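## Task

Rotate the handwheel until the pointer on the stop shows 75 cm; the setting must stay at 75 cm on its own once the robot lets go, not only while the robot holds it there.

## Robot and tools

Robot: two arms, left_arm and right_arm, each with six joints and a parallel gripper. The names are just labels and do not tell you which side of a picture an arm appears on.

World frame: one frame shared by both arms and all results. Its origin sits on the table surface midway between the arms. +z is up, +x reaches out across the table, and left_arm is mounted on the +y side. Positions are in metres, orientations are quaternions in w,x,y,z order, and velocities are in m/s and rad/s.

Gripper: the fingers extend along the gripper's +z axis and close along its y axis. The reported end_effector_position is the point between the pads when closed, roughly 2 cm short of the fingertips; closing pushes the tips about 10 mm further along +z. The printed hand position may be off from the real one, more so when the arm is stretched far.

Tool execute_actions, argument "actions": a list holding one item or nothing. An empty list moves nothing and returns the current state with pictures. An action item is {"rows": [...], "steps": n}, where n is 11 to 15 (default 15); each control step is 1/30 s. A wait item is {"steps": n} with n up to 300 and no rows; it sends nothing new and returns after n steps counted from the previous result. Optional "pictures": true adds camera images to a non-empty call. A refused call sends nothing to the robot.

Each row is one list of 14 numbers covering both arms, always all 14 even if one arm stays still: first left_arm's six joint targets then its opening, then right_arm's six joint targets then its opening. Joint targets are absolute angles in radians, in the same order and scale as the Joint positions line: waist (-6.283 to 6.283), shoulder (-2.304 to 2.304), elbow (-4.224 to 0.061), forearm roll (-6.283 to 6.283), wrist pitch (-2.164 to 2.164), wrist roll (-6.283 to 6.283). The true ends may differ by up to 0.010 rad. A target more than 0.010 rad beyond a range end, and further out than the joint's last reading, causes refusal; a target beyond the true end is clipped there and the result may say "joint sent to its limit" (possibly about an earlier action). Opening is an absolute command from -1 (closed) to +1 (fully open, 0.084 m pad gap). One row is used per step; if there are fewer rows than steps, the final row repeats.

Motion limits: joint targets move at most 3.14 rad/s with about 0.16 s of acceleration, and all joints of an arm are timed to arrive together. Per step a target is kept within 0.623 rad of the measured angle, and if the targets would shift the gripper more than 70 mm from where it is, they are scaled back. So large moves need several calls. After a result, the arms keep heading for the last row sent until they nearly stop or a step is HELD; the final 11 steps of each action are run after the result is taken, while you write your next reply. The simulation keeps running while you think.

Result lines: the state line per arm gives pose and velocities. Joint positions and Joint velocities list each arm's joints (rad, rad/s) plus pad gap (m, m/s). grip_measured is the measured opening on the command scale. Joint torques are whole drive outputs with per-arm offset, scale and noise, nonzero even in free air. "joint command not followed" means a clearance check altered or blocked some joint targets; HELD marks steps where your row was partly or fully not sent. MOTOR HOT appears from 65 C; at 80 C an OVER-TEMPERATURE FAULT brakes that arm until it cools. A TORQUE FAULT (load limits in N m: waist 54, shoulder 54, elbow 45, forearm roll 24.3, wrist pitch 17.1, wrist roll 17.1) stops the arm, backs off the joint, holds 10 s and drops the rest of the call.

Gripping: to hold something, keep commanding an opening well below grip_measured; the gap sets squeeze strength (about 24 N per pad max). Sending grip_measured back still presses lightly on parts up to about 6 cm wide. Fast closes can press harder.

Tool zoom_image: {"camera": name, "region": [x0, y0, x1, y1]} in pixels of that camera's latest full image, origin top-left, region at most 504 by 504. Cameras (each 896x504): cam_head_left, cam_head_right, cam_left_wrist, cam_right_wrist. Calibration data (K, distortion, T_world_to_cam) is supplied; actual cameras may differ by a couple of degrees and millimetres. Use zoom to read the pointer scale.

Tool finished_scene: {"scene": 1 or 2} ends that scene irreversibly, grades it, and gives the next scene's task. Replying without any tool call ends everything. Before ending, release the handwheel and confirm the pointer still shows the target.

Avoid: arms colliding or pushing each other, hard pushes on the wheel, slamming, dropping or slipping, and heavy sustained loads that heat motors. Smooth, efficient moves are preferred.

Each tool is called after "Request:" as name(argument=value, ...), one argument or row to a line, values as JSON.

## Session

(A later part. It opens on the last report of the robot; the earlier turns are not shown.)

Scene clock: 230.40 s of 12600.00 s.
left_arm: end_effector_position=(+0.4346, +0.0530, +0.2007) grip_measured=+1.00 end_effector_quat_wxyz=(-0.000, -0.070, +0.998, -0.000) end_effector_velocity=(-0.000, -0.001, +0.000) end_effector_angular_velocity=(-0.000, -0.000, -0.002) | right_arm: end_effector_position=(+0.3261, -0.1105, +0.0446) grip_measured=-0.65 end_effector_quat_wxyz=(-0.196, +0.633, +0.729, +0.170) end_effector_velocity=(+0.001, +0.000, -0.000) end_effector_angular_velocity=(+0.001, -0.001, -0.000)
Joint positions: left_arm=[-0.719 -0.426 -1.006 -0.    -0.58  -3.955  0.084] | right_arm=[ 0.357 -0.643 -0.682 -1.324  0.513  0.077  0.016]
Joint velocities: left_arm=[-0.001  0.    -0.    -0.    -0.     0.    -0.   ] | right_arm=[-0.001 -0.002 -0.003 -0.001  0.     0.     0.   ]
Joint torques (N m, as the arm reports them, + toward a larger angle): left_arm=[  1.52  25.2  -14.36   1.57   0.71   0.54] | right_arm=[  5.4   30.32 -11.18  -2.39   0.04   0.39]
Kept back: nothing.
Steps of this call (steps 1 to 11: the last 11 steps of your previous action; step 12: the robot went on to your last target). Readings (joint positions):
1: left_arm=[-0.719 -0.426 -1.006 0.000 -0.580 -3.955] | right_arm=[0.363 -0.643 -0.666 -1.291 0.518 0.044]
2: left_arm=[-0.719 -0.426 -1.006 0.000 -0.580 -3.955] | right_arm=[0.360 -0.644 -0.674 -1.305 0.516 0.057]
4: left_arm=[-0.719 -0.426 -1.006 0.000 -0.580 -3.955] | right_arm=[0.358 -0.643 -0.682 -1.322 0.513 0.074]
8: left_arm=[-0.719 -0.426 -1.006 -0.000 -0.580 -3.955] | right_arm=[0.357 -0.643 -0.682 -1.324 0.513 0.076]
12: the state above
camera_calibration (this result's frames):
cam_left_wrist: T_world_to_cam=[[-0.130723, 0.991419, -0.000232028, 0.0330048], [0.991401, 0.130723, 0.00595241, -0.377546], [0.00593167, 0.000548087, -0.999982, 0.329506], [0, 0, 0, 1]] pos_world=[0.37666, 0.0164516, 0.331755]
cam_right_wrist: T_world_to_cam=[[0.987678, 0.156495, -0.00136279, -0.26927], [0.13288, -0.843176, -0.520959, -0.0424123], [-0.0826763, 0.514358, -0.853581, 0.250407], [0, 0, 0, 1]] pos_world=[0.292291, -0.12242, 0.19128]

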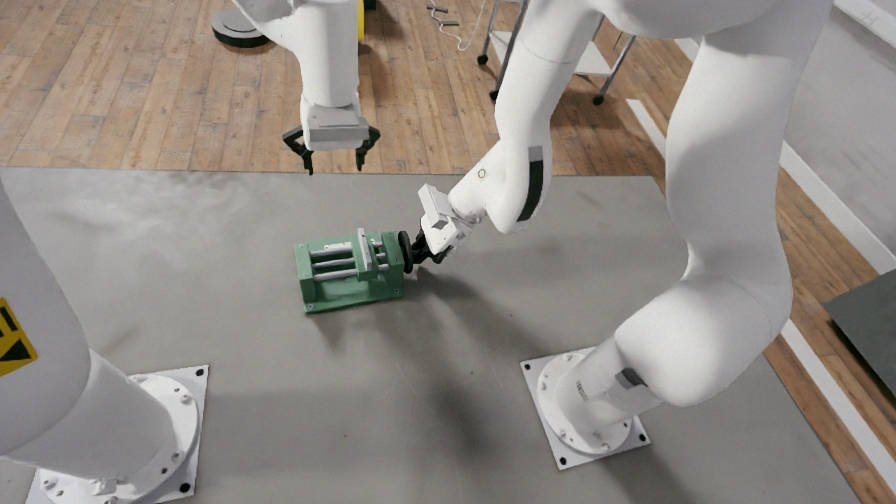

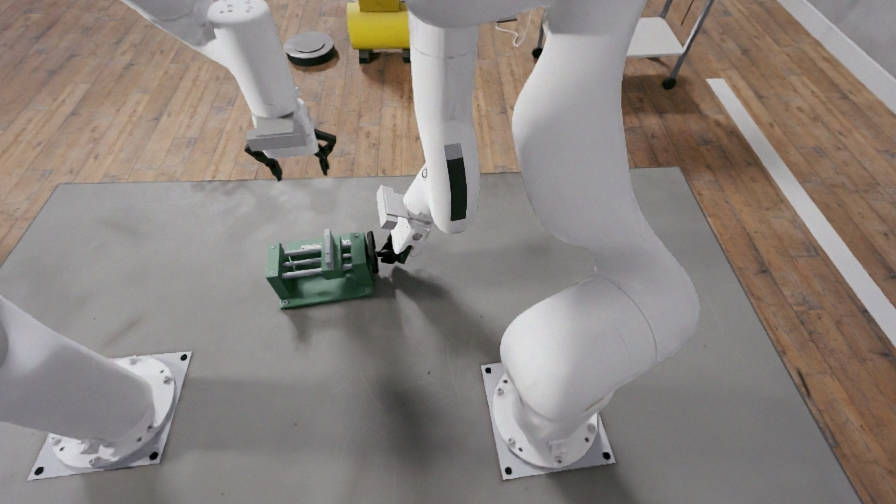

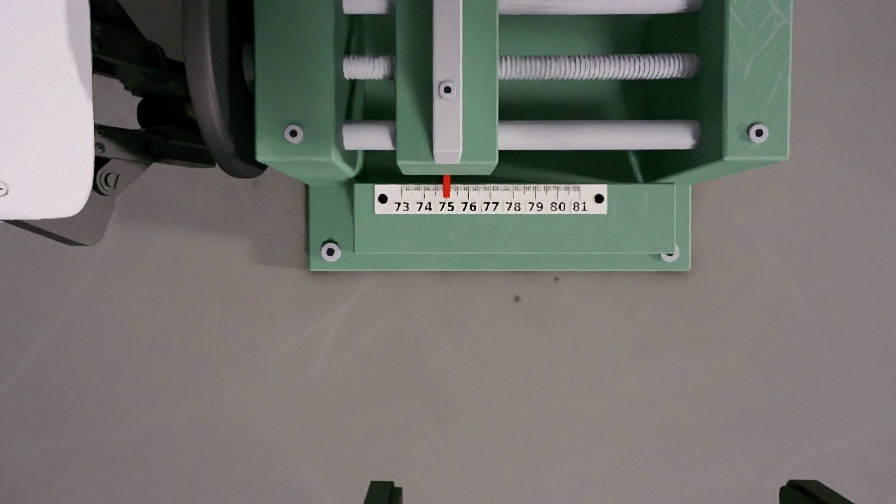

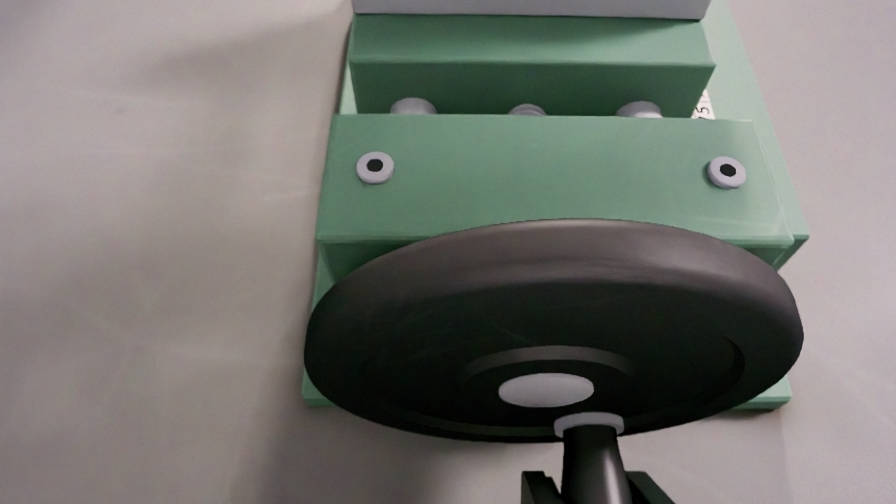

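Request:
zoom_image(
  camera="cam_left_wrist",
  region=[425, 172, 475, 202],
)

Region (425, 172, 475, 202) of cam_left_wrist's 896x504 image, scaled by 10.080, with more detail than that image has; it fills the top 302 rows of this view, and the rest is white.

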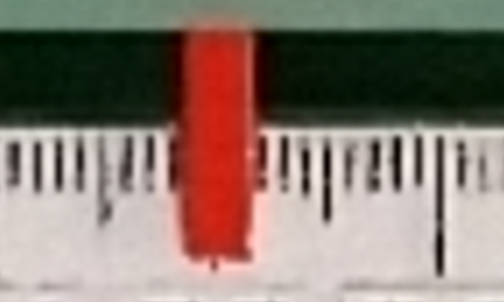

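Request:
zoom_image(
  camera="cam_left_wrist",
  region=[434, 180, 459, 202],
)

Region (434, 180, 459, 202) of cam_left_wrist's 896x504 image, scaled by 20.160, with more detail than that image has; it fills the top 444 rows of this view, and the rest is white.

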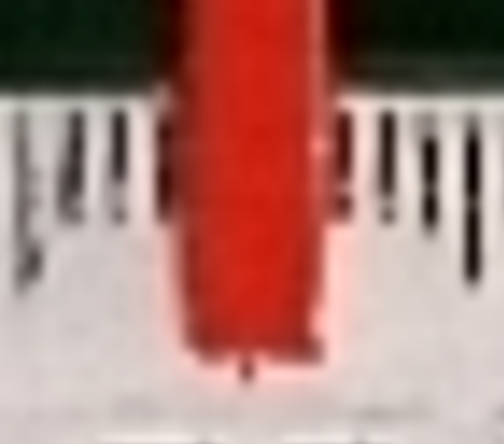

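Request:
execute_actions(
  actions=[
    {"rows": [[-0.7187,-0.4256,-1.006,0,-0.5804,-3.955,1,0.35648,-0.64314,-0.68448,-1.32873,0.51246,0.08092,-0.8],[-0.7187,-0.4256,-1.006,0,-0.5804,-3.955,1,0.35533,-0.64233,-0.68768,-1.33678,0.51152,0.08884,-0.8],[-0.7187,-0.4256,-1.006,0,-0.5804,-3.955,1,0.35386,-0.64087,-0.6917,-1.3477,0.51028,0.09969,-0.8],[-0.7187,-0.4256,-1.006,0,-0.5804,-3.955,1,0.35247,-0.63899,-0.69542,-1.35879,0.50908,0.11082,-0.8],[-0.7187,-0.4256,-1.006,0,-0.5804,-3.955,1,0.35182,-0.6379,-0.69716,-1.36438,0.5085,0.11647,-0.8],[-0.7187,-0.4256,-1.006,0,-0.5804,-3.955,1,0.35149,-0.63735,-0.69803,-1.36717,0.50821,0.1193,-0.8],[-0.7187,-0.4256,-1.006,0,-0.5804,-3.955,1,0.35149,-0.63735,-0.69803,-1.36717,0.50821,0.1193,-0.8],[-0.7187,-0.4256,-1.006,0,-0.5804,-3.955,1,0.35149,-0.63735,-0.69803,-1.36717,0.50821,0.1193,-0.8],[-0.7187,-0.4256,-1.006,0,-0.5804,-3.955,1,0.35149,-0.63735,-0.69803,-1.36717,0.50821,0.1193,-0.7],[-0.7187,-0.4256,-1.006,0,-0.5804,-3.955,1,0.35149,-0.63735,-0.69803,-1.36717,0.50821,0.1193,-0.55],[-0.7187,-0.4256,-1.006,0,-0.5804,-3.955,1,0.35149,-0.63735,-0.69803,-1.36717,0.50821,0.1193,-0.4],[-0.7187,-0.4256,-1.006,0,-0.5804,-3.955,1,0.35149,-0.63735,-0.69803,-1.36717,0.50821,0.1193,-0.25],[-0.7187,-0.4256,-1.006,0,-0.5804,-3.955,1,0.35149,-0.63735,-0.69803,-1.36717,0.50821,0.1193,-0.1],[-0.7187,-0.4256,-1.006,0,-0.5804,-3.955,1,0.34934,-0.63267,-0.69647,-1.3749,0.50783,0.12568,-0.1],[-0.7187,-0.4256,-1.006,0,-0.5804,-3.955,1,0.34504,-0.62332,-0.69334,-1.39037,0.50708,0.13845,-0.1]], "steps": 15},
  ],
)

Request:
execute_actions(
  actions=[
    {"rows": [[-0.7187,-0.4256,-1.006,0,-0.5804,-3.955,1,0.33858,-0.60929,-0.68865,-1.41357,0.50595,0.1576,-0.1],[-0.7187,-0.4256,-1.006,0,-0.5804,-3.955,1,0.32998,-0.59058,-0.68239,-1.4445,0.50445,0.18313,-0.1],[-0.7187,-0.4256,-1.006,0,-0.5804,-3.955,1,0.32138,-0.57187,-0.67613,-1.47543,0.50294,0.20866,-0.1],[-0.7187,-0.4256,-1.006,0,-0.5804,-3.955,1,0.31492,-0.55784,-0.67144,-1.49862,0.50181,0.2278,-0.1],[-0.7187,-0.4256,-1.006,0,-0.5804,-3.955,1,0.31062,-0.54849,-0.66831,-1.51409,0.50106,0.24057,-0.1],[-0.7187,-0.4256,-1.006,0,-0.5804,-3.955,1,0.30847,-0.54381,-0.66675,-1.52182,0.50068,0.24695,-0.1]], "steps": 11},
  ],
)

Request:
execute_actions(
  actions=[
    {"steps": 13},
  ],
  pictures=true,
)

Request:
zoom_image(
  camera="cam_left_wrist",
  region=[434, 180, 459, 202],
)

Scene clock: 236.00 s of 12600.00 s.
left_arm: end_effector_position=(+0.4346, +0.0530, +0.2007) grip_measured=+1.00 end_effector_quat_wxyz=(-0.000, -0.070, +0.998, -0.000) end_effector_velocity=(-0.000, +0.000, -0.000) end_effector_angular_velocity=(+0.001, +0.001, -0.001) | right_arm: end_effector_position=(+0.3270, -0.1104, +0.0450) grip_measured=-0.65 end_effector_quat_wxyz=(-0.196, +0.633, +0.729, +0.169) end_effector_velocity=(+0.027, +0.003, +0.016) end_effector_angular_velocity=(-0.006, +0.007, -0.000)
Joint positions: left_arm=[-0.719 -0.426 -1.006  0.    -0.58  -3.955  0.084] | right_arm=[ 0.356 -0.643 -0.685 -1.332  0.512  0.085  0.016]
Joint velocities: left_arm=[ 0.     0.     0.001  0.    -0.     0.001  0.   ] | right_arm=[-0.021  0.016 -0.062 -0.17  -0.022  0.171  0.   ]
Joint torques (N m, as the arm reports them, + toward a larger angle): left_arm=[  2.36  26.82 -13.75   1.77   0.62   0.76] | right_arm=[  0.18  34.33 -13.01  -3.66  -0.41   0.53]
Steps of this call (steps 1 to 30: the robot went on to your last target; steps 31 to 164: nothing new was sent; steps 165 to 168: the first 4 steps of this action). Readings (joint positions):
165: left_arm=[-0.719 -0.426 -1.006 -0.000 -0.580 -3.955] | right_arm=[0.357 -0.644 -0.683 -1.324 0.513 0.077]
166: left_arm=[-0.719 -0.426 -1.006 0.000 -0.580 -3.955] | right_arm=[0.357 -0.643 -0.683 -1.325 0.513 0.077]
168: the state above

Scene clock: 236.37 s of 12600.00 s.
left_arm: end_effector_position=(+0.4346, +0.0530, +0.2007) grip_measured=+1.00 end_effector_quat_wxyz=(-0.000, -0.070, +0.998, -0.000) end_effector_velocity=(-0.000, +0.000, -0.000) end_effector_angular_velocity=(+0.001, +0.001, -0.000) | right_arm: end_effector_position=(+0.3336, -0.1100, +0.0496) grip_measured=-0.12 end_effector_quat_wxyz=(-0.195, +0.634, +0.729, +0.169) end_effector_velocity=(-0.002, -0.006, +0.013) end_effector_angular_velocity=(+0.002, +0.011, +0.001)
Joint positions: left_arm=[-0.719 -0.426 -1.006 -0.    -0.58  -3.955  0.084] | right_arm=[ 0.351 -0.637 -0.698 -1.368  0.507  0.12   0.039]
Joint velocities: left_arm=[ 0. -0.  0.  0. -0.  0.  0.] | right_arm=[-0.016  0.039  0.015 -0.075  0.001  0.067  0.016]
Joint torques (N m, as the arm reports them, + toward a larger angle): left_arm=[  3.19  25.57 -13.58   1.87   0.78   0.5 ] | right_arm=[  5.39  38.46 -11.81  -2.45   0.53   0.3 ]
Kept back: the last 11 steps of this action.
Steps of this call (steps 1 to 11: the last 11 steps of your previous action). Readings (joint positions):
1: left_arm=[-0.719 -0.426 -1.006 -0.000 -0.580 -3.955] | right_arm=[0.355 -0.642 -0.688 -1.339 0.511 0.091]
2: left_arm=[-0.719 -0.426 -1.006 0.000 -0.580 -3.955] | right_arm=[0.354 -0.641 -0.691 -1.347 0.510 0.099]
4: left_arm=[-0.719 -0.426 -1.006 -0.000 -0.580 -3.955] | right_arm=[0.353 -0.639 -0.695 -1.359 0.509 0.110]
8: left_arm=[-0.719 -0.426 -1.006 0.000 -0.580 -3.955] | right_arm=[0.351 -0.638 -0.698 -1.366 0.507 0.118]
11: the state above

Scene clock: 236.80 s of 12600.00 s.
left_arm: end_effector_position=(+0.4346, +0.0530, +0.2007) grip_measured=+1.00 end_effector_quat_wxyz=(-0.000, -0.070, +0.998, -0.000) end_effector_velocity=(+0.001, -0.000, +0.001) end_effector_angular_velocity=(-0.001, -0.001, +0.001) | right_arm: end_effector_position=(+0.3367, -0.1277, +0.0806) grip_measured=-0.11 end_effector_quat_wxyz=(-0.194, +0.634, +0.730, +0.169) end_effector_velocity=(-0.001, -0.004, +0.005) end_effector_angular_velocity=(-0.003, +0.006, -0.001)
Joint positions: left_arm=[-0.719 -0.426 -1.006  0.    -0.58  -3.955  0.084] | right_arm=[ 0.309 -0.546 -0.667 -1.519  0.501  0.244  0.039]
Joint velocities: left_arm=[ 0.     0.    -0.001 -0.     0.    -0.001  0.   ] | right_arm=[-0.008  0.016  0.007 -0.036 -0.001  0.032 -0.   ]
Joint torques (N m, as the arm reports them, + toward a larger angle): left_arm=[  1.    26.28 -14.31   1.36   0.39   0.41] | right_arm=[  7.37  27.19 -12.91  -2.64   0.52   0.55]
Kept back: nothing.
Steps of this call (steps 1 to 11: the last 11 steps of your previous action; steps 12 to 13: the robot went on to your last target). Readings (joint positions):
1: left_arm=[-0.719 -0.426 -1.006 0.000 -0.580 -3.955] | right_arm=[0.350 -0.635 -0.697 -1.372 0.507 0.124]
2: left_arm=[-0.719 -0.426 -1.006 -0.000 -0.580 -3.955] | right_arm=[0.348 -0.630 -0.695 -1.380 0.507 0.131]
4: left_arm=[-0.719 -0.426 -1.006 -0.000 -0.580 -3.955] | right_arm=[0.339 -0.611 -0.689 -1.411 0.505 0.156]
8: left_arm=[-0.719 -0.426 -1.006 -0.000 -0.580 -3.955] | right_arm=[0.316 -0.560 -0.673 -1.494 0.502 0.223]
13: the state above
camera_calibration (this result's frames):
cam_left_wrist: T_world_to_cam=[[-0.130723, 0.991419, -0.000231876, 0.0330046], [0.991401, 0.130722, 0.00595241, -0.377546], [0.00593164, 0.000548235, -0.999982, 0.329506], [0, 0, 0, 1]] pos_world=[0.37666, 0.0164516, 0.331755]
cam_right_wrist: T_world_to_cam=[[0.987731, 0.156168, -0.000274104, -0.277206], [0.133458, -0.845006, -0.517836, -0.040245], [-0.0811009, 0.511446, -0.85548, 0.290092], [0, 0, 0, 1]] pos_world=[0.302703, -0.139083, 0.227252]

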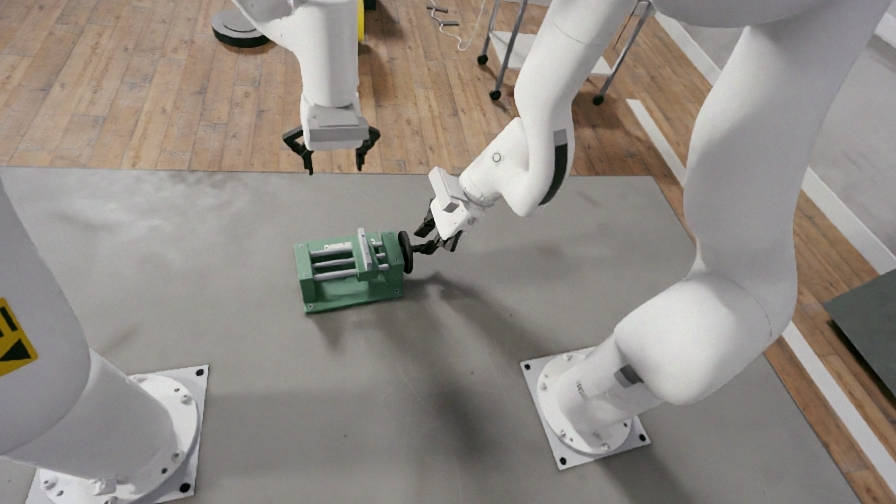

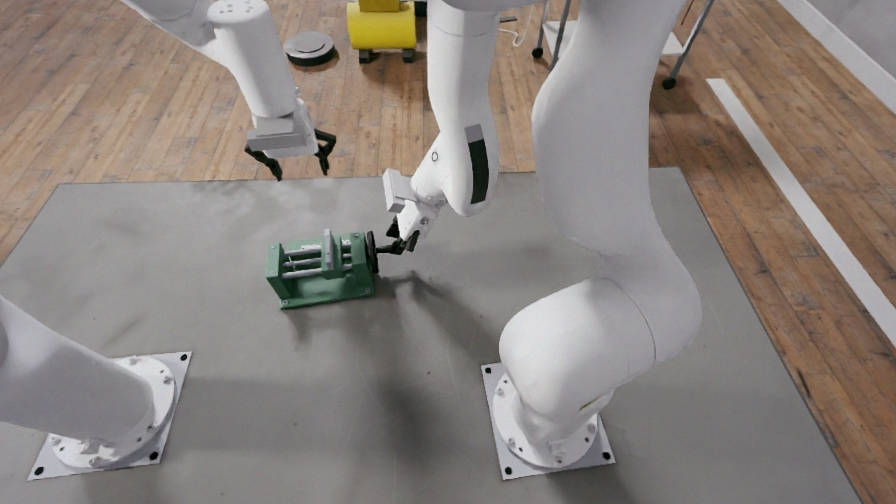

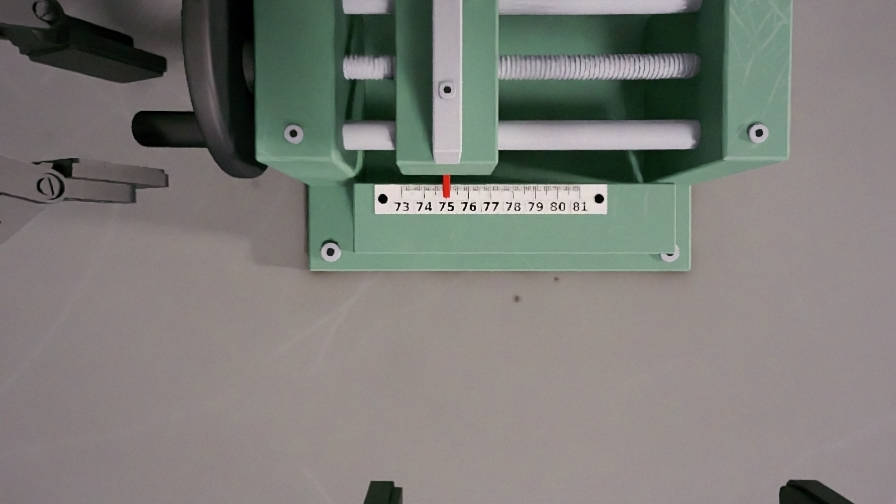

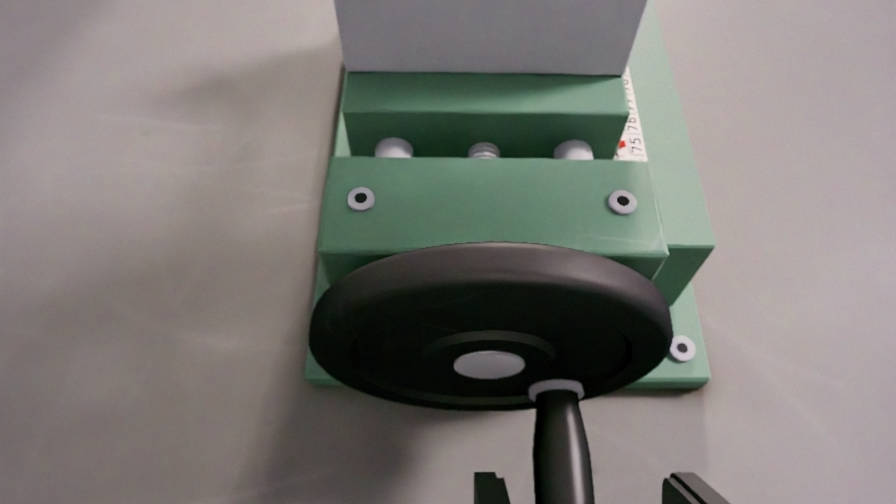

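Region (434, 180, 459, 202) of cam_left_wrist's 896x504 image, scaled by 20.160, with more detail than that image has; it fills the top 444 rows of this view, and the rest is white.

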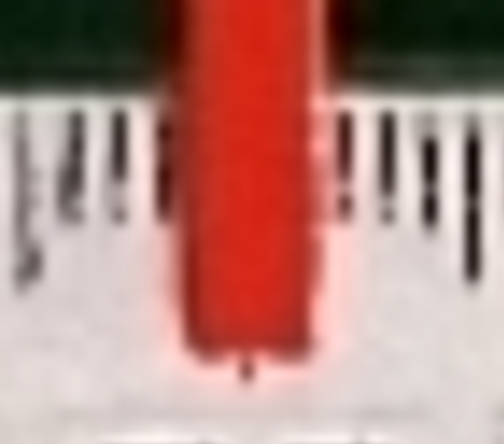

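Request:
execute_actions(
  actions=[],
)

Scene clock: 238.57 s of 12600.00 s.
left_arm: end_effector_position=(+0.4346, +0.0530, +0.2007) grip_measured=+1.00 end_effector_quat_wxyz=(-0.000, -0.070, +0.998, -0.000) end_effector_velocity=(-0.001, +0.000, -0.000) end_effector_angular_velocity=(+0.001, +0.001, -0.002) | right_arm: end_effector_position=(+0.3368, -0.1280, +0.0812) grip_measured=-0.11 end_effector_quat_wxyz=(-0.194, +0.634, +0.730, +0.169) end_effector_velocity=(-0.001, +0.000, +0.000) end_effector_angular_velocity=(+0.000, +0.001, +0.001)
Joint positions: left_arm=[-0.719 -0.426 -1.006  0.    -0.58  -3.955  0.084] | right_arm=[ 0.308 -0.544 -0.667 -1.522  0.501  0.247  0.039]
Joint velocities: left_arm=[-0.     0.     0.001  0.     0.     0.001  0.   ] | right_arm=[ 0.     0.     0.001 -0.001  0.001 -0.    -0.   ]
Joint torques (N m, as the arm reports them, + toward a larger angle): left_arm=[  1.96  27.04 -14.18   1.71   0.66   0.46] | right_arm=[  5.52  29.4  -13.    -2.44   0.6    0.4 ]
Kept back: nothing.
Steps of this call (steps 1 to 30: the robot went on to your last target; steps 31 to 53: nothing new was sent). Readings (joint positions):
1: left_arm=[-0.719 -0.426 -1.006 -0.000 -0.580 -3.955] | right_arm=[0.309 -0.545 -0.667 -1.520 0.501 0.245]
2: left_arm=[-0.719 -0.426 -1.006 -0.000 -0.580 -3.955] | right_arm=[0.309 -0.545 -0.667 -1.520 0.501 0.246]
4: left_arm=[-0.719 -0.426 -1.006 -0.000 -0.580 -3.955] | right_arm=[0.309 -0.545 -0.667 -1.521 0.501 0.246]
8: left_arm=[-0.719 -0.426 -1.006 0.000 -0.580 -3.955] | right_arm=[0.309 -0.544 -0.667 -1.522 0.501 0.247]
53: the state above
All arms were judged still, so your last target was given up. Only a new action makes them travel on or press farther. Fingers that are still opening or closing keep moving.
camera_calibration (this result's frames):
cam_left_wrist: T_world_to_cam=[[-0.130723, 0.991419, -0.000231878, 0.0330046], [0.991401, 0.130722, 0.00595238, -0.377546], [0.00593161, 0.00054823, -0.999982, 0.329506], [0, 0, 0, 1]] pos_world=[0.37666, 0.0164516, 0.331755]
cam_right_wrist: T_world_to_cam=[[0.987737, 0.156128, -0.000204214, -0.277224], [0.13347, -0.845068, -0.517731, -0.0402692], [-0.0810047, 0.511355, -0.855543, 0.290794], [0, 0, 0, 1]] pos_world=[0.302755, -0.139447, 0.227882]

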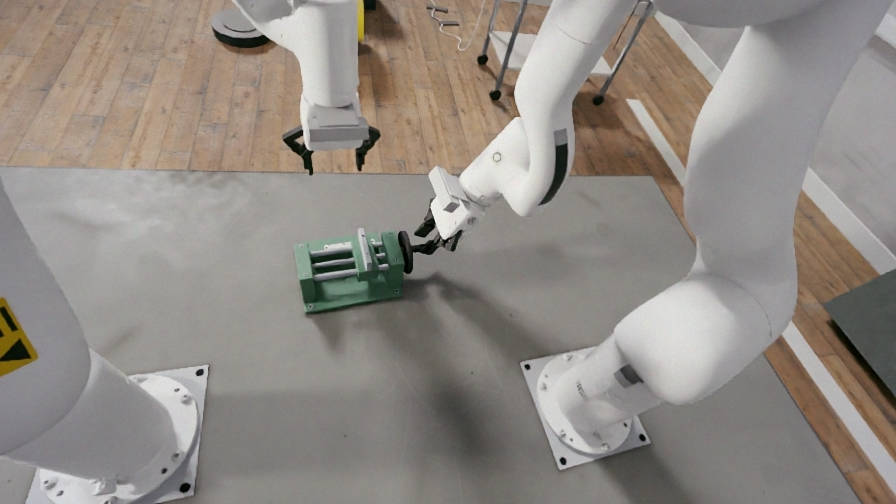

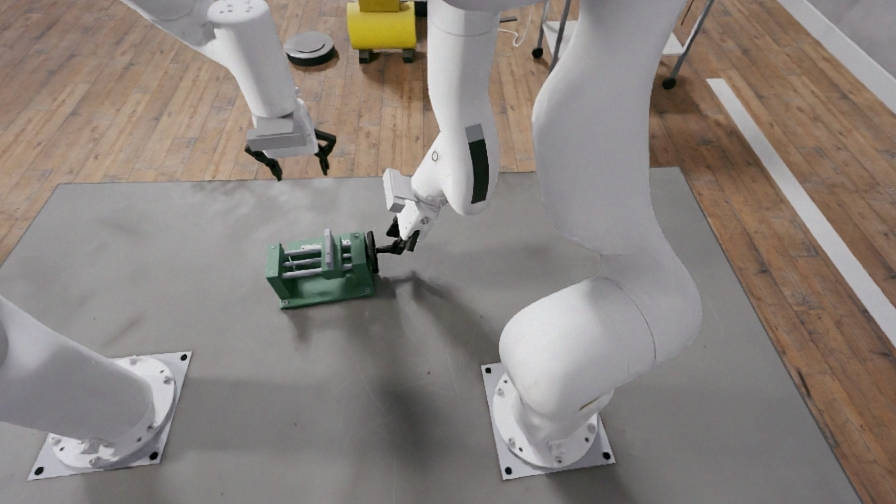

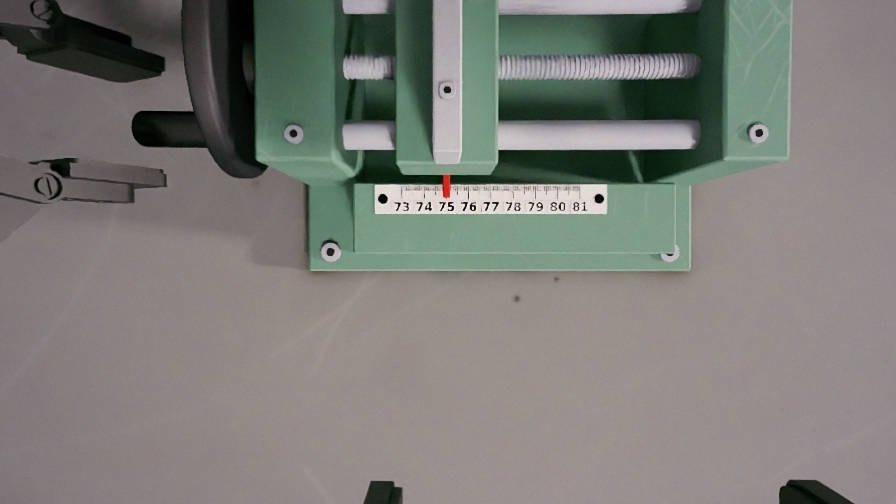

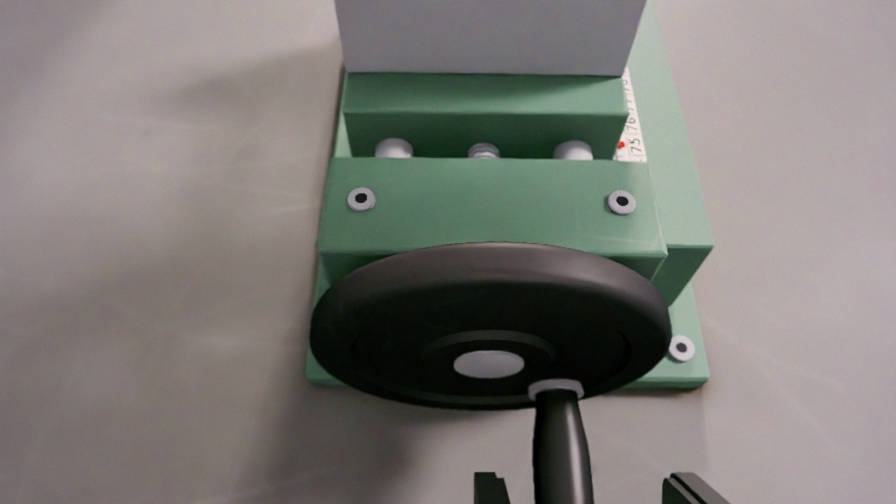

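Request:
finished_scene(
  scene=1,
)

The scene is finished: the task was done.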